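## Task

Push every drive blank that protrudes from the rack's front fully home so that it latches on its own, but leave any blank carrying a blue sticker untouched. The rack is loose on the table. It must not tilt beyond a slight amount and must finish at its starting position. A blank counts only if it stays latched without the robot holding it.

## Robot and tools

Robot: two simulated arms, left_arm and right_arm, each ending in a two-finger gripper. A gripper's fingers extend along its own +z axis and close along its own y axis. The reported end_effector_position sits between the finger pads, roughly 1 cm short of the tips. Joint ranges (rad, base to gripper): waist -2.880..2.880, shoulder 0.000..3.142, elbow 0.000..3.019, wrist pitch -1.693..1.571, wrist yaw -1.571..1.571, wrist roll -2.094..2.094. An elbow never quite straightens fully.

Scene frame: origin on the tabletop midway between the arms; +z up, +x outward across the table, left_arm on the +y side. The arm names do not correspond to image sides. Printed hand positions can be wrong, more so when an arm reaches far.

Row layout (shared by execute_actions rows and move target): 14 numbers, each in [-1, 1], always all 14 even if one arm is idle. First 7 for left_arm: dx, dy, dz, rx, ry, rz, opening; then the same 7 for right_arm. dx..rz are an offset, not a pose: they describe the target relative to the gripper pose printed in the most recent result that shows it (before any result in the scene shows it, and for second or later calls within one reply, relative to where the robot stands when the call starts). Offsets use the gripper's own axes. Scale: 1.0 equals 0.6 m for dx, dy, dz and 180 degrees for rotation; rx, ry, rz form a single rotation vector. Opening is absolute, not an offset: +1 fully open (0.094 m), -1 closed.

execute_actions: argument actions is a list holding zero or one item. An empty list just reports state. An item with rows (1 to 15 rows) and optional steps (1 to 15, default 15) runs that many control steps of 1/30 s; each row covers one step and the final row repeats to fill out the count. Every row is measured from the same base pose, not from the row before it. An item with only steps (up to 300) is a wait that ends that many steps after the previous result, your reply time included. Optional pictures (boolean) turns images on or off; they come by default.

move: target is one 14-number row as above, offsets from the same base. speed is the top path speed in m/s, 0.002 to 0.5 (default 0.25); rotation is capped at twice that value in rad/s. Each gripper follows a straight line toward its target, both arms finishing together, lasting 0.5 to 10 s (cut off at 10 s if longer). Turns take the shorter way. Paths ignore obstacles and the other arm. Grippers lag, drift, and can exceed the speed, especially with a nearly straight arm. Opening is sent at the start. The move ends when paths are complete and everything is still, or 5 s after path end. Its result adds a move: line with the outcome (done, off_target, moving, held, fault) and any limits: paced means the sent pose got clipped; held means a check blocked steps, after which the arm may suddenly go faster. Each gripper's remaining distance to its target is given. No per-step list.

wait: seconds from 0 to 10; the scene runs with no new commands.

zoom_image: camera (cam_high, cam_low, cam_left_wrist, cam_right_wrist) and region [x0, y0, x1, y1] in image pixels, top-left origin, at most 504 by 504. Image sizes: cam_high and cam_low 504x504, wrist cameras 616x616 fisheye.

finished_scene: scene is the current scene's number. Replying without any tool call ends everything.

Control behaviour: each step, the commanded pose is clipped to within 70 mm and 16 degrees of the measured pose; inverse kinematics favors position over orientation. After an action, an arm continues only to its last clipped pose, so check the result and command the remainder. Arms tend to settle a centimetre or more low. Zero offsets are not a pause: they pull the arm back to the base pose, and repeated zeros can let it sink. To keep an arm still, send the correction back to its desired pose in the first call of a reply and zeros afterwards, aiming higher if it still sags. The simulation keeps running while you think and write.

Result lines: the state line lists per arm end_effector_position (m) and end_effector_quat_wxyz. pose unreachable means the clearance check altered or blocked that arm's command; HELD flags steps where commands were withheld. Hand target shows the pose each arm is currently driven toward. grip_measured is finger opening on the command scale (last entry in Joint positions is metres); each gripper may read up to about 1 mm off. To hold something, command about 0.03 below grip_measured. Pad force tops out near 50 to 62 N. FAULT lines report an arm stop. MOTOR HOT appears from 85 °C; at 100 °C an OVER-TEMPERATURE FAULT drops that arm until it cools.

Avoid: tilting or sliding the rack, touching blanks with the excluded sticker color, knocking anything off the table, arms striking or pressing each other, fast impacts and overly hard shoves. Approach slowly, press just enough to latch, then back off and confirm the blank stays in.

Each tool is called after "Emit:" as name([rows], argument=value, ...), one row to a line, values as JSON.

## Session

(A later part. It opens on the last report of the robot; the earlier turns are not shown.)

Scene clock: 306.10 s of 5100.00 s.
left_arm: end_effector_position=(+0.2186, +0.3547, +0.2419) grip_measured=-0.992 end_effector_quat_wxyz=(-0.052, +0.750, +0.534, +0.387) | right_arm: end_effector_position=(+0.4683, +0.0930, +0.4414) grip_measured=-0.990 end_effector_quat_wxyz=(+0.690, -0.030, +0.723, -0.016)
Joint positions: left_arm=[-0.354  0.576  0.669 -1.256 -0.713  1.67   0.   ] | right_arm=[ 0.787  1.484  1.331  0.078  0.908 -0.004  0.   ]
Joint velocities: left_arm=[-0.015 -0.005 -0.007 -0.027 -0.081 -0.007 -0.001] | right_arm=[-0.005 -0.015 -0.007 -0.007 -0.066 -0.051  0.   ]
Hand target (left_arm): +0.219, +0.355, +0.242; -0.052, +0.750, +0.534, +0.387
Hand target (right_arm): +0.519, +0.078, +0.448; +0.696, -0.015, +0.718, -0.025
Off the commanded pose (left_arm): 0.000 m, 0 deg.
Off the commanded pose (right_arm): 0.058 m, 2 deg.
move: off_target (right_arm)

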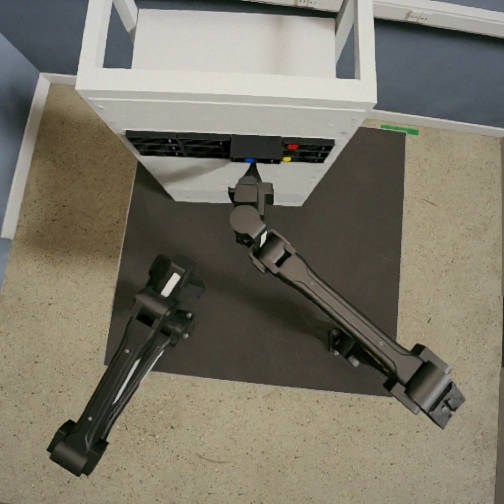

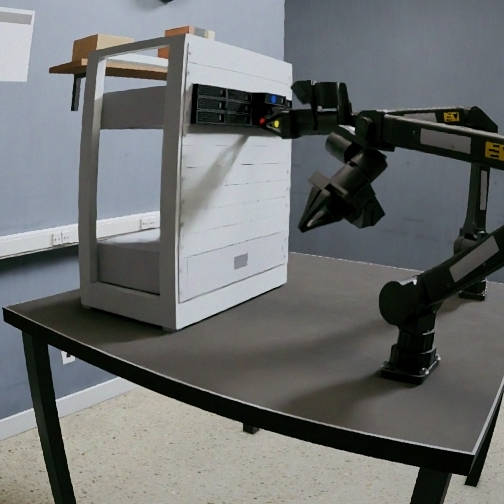

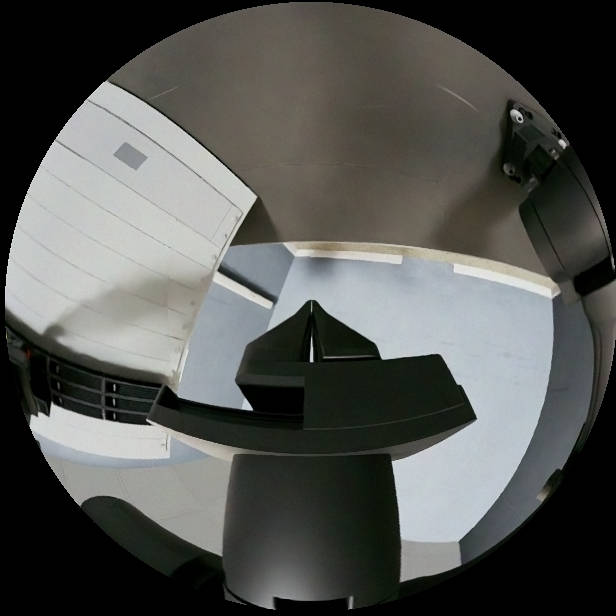

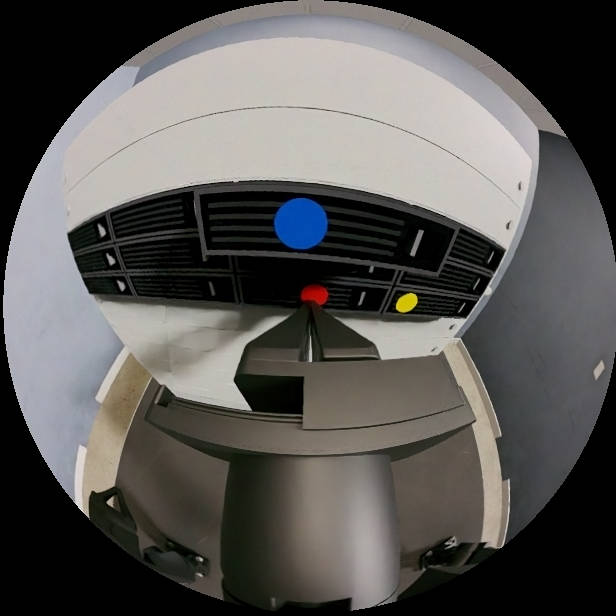

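Emit:
move(target=[0,0,0,0,0,0,-1,-0.03,-0.1,-0.25,0,0,0,-1], speed=0.15)

Emit:
zoom_image(camera="cam_low", region=[180, 50, 380, 170])

Emit:
zoom_image(camera="cam_high", region=[100, 100, 360, 220])

Scene clock: 313.53 s of 5100.00 s.
left_arm: end_effector_position=(+0.2186, +0.3547, +0.2419) grip_measured=-0.992 end_effector_quat_wxyz=(-0.052, +0.750, +0.534, +0.387) | right_arm: end_effector_position=(+0.3260, +0.0287, +0.4764) grip_measured=-0.990 end_effector_quat_wxyz=(+0.690, -0.029, +0.723, -0.020)
Joint positions: left_arm=[-0.354  0.576  0.669 -1.256 -0.713  1.67   0.   ] | right_arm=[ 0.988  1.137  1.111 -0.082  1.117  0.028  0.   ]
Joint velocities: left_arm=[-0.005 -0.005  0.002 -0.007 -0.022  0.022  0.   ] | right_arm=[-0.005 -0.005  0.017 -0.002 -0.066  0.037 -0.   ]
Hand target (left_arm): +0.219, +0.355, +0.242; -0.052, +0.750, +0.534, +0.387
Hand target (right_arm): +0.322, +0.030, +0.474; +0.689, -0.029, +0.724, -0.015
Off the commanded pose (left_arm): 0.000 m, 0 deg.
Off the commanded pose (right_arm): 0.009 m, 1 deg.
After step 90, 2.93 s passed at rest.
move: done

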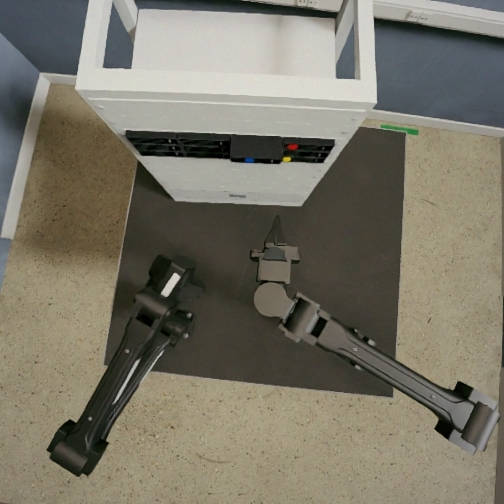

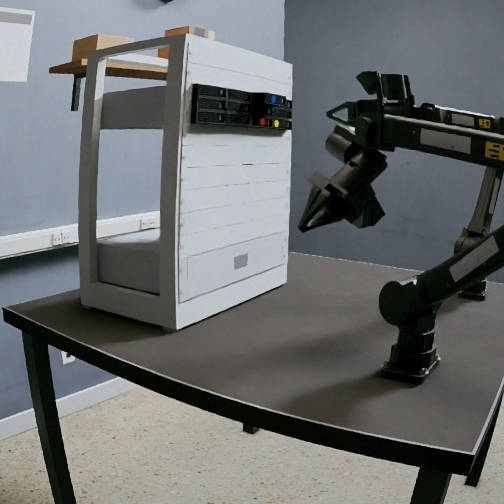

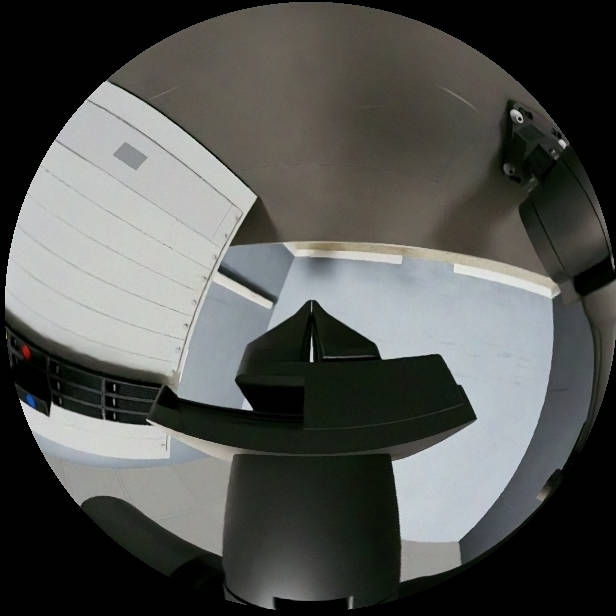

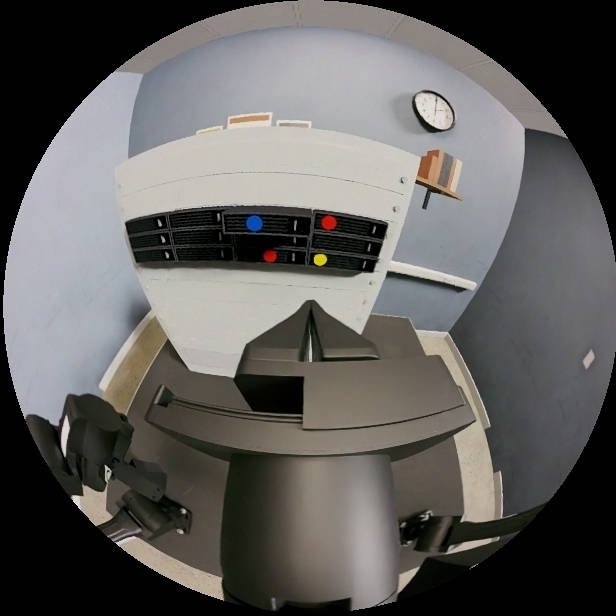

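Region (180, 50, 380, 170) of cam_low's 504x504 image, scaled by 2.520, with more detail than that image has; it fills the top 302 rows of this view, and the rest is white.

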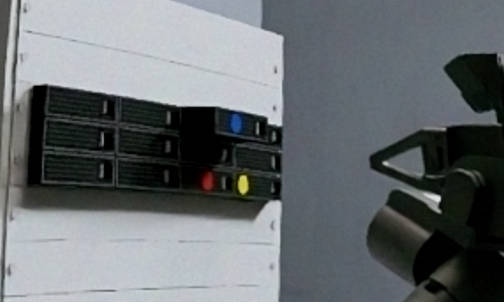

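Region (100, 100, 360, 220) of cam_high's 504x504 image, scaled by 1.938, with more detail than that image has; it fills the top 233 rows of this view, and the rest is white.

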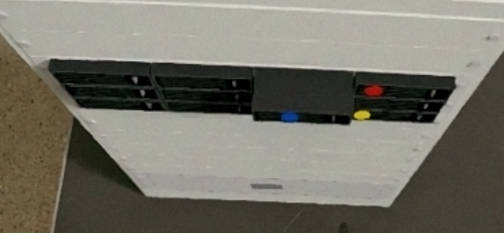

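Blue is unchanged and the others are flush.

Emit:
finished_scene(scene=1)

The scene is finished: the task was done.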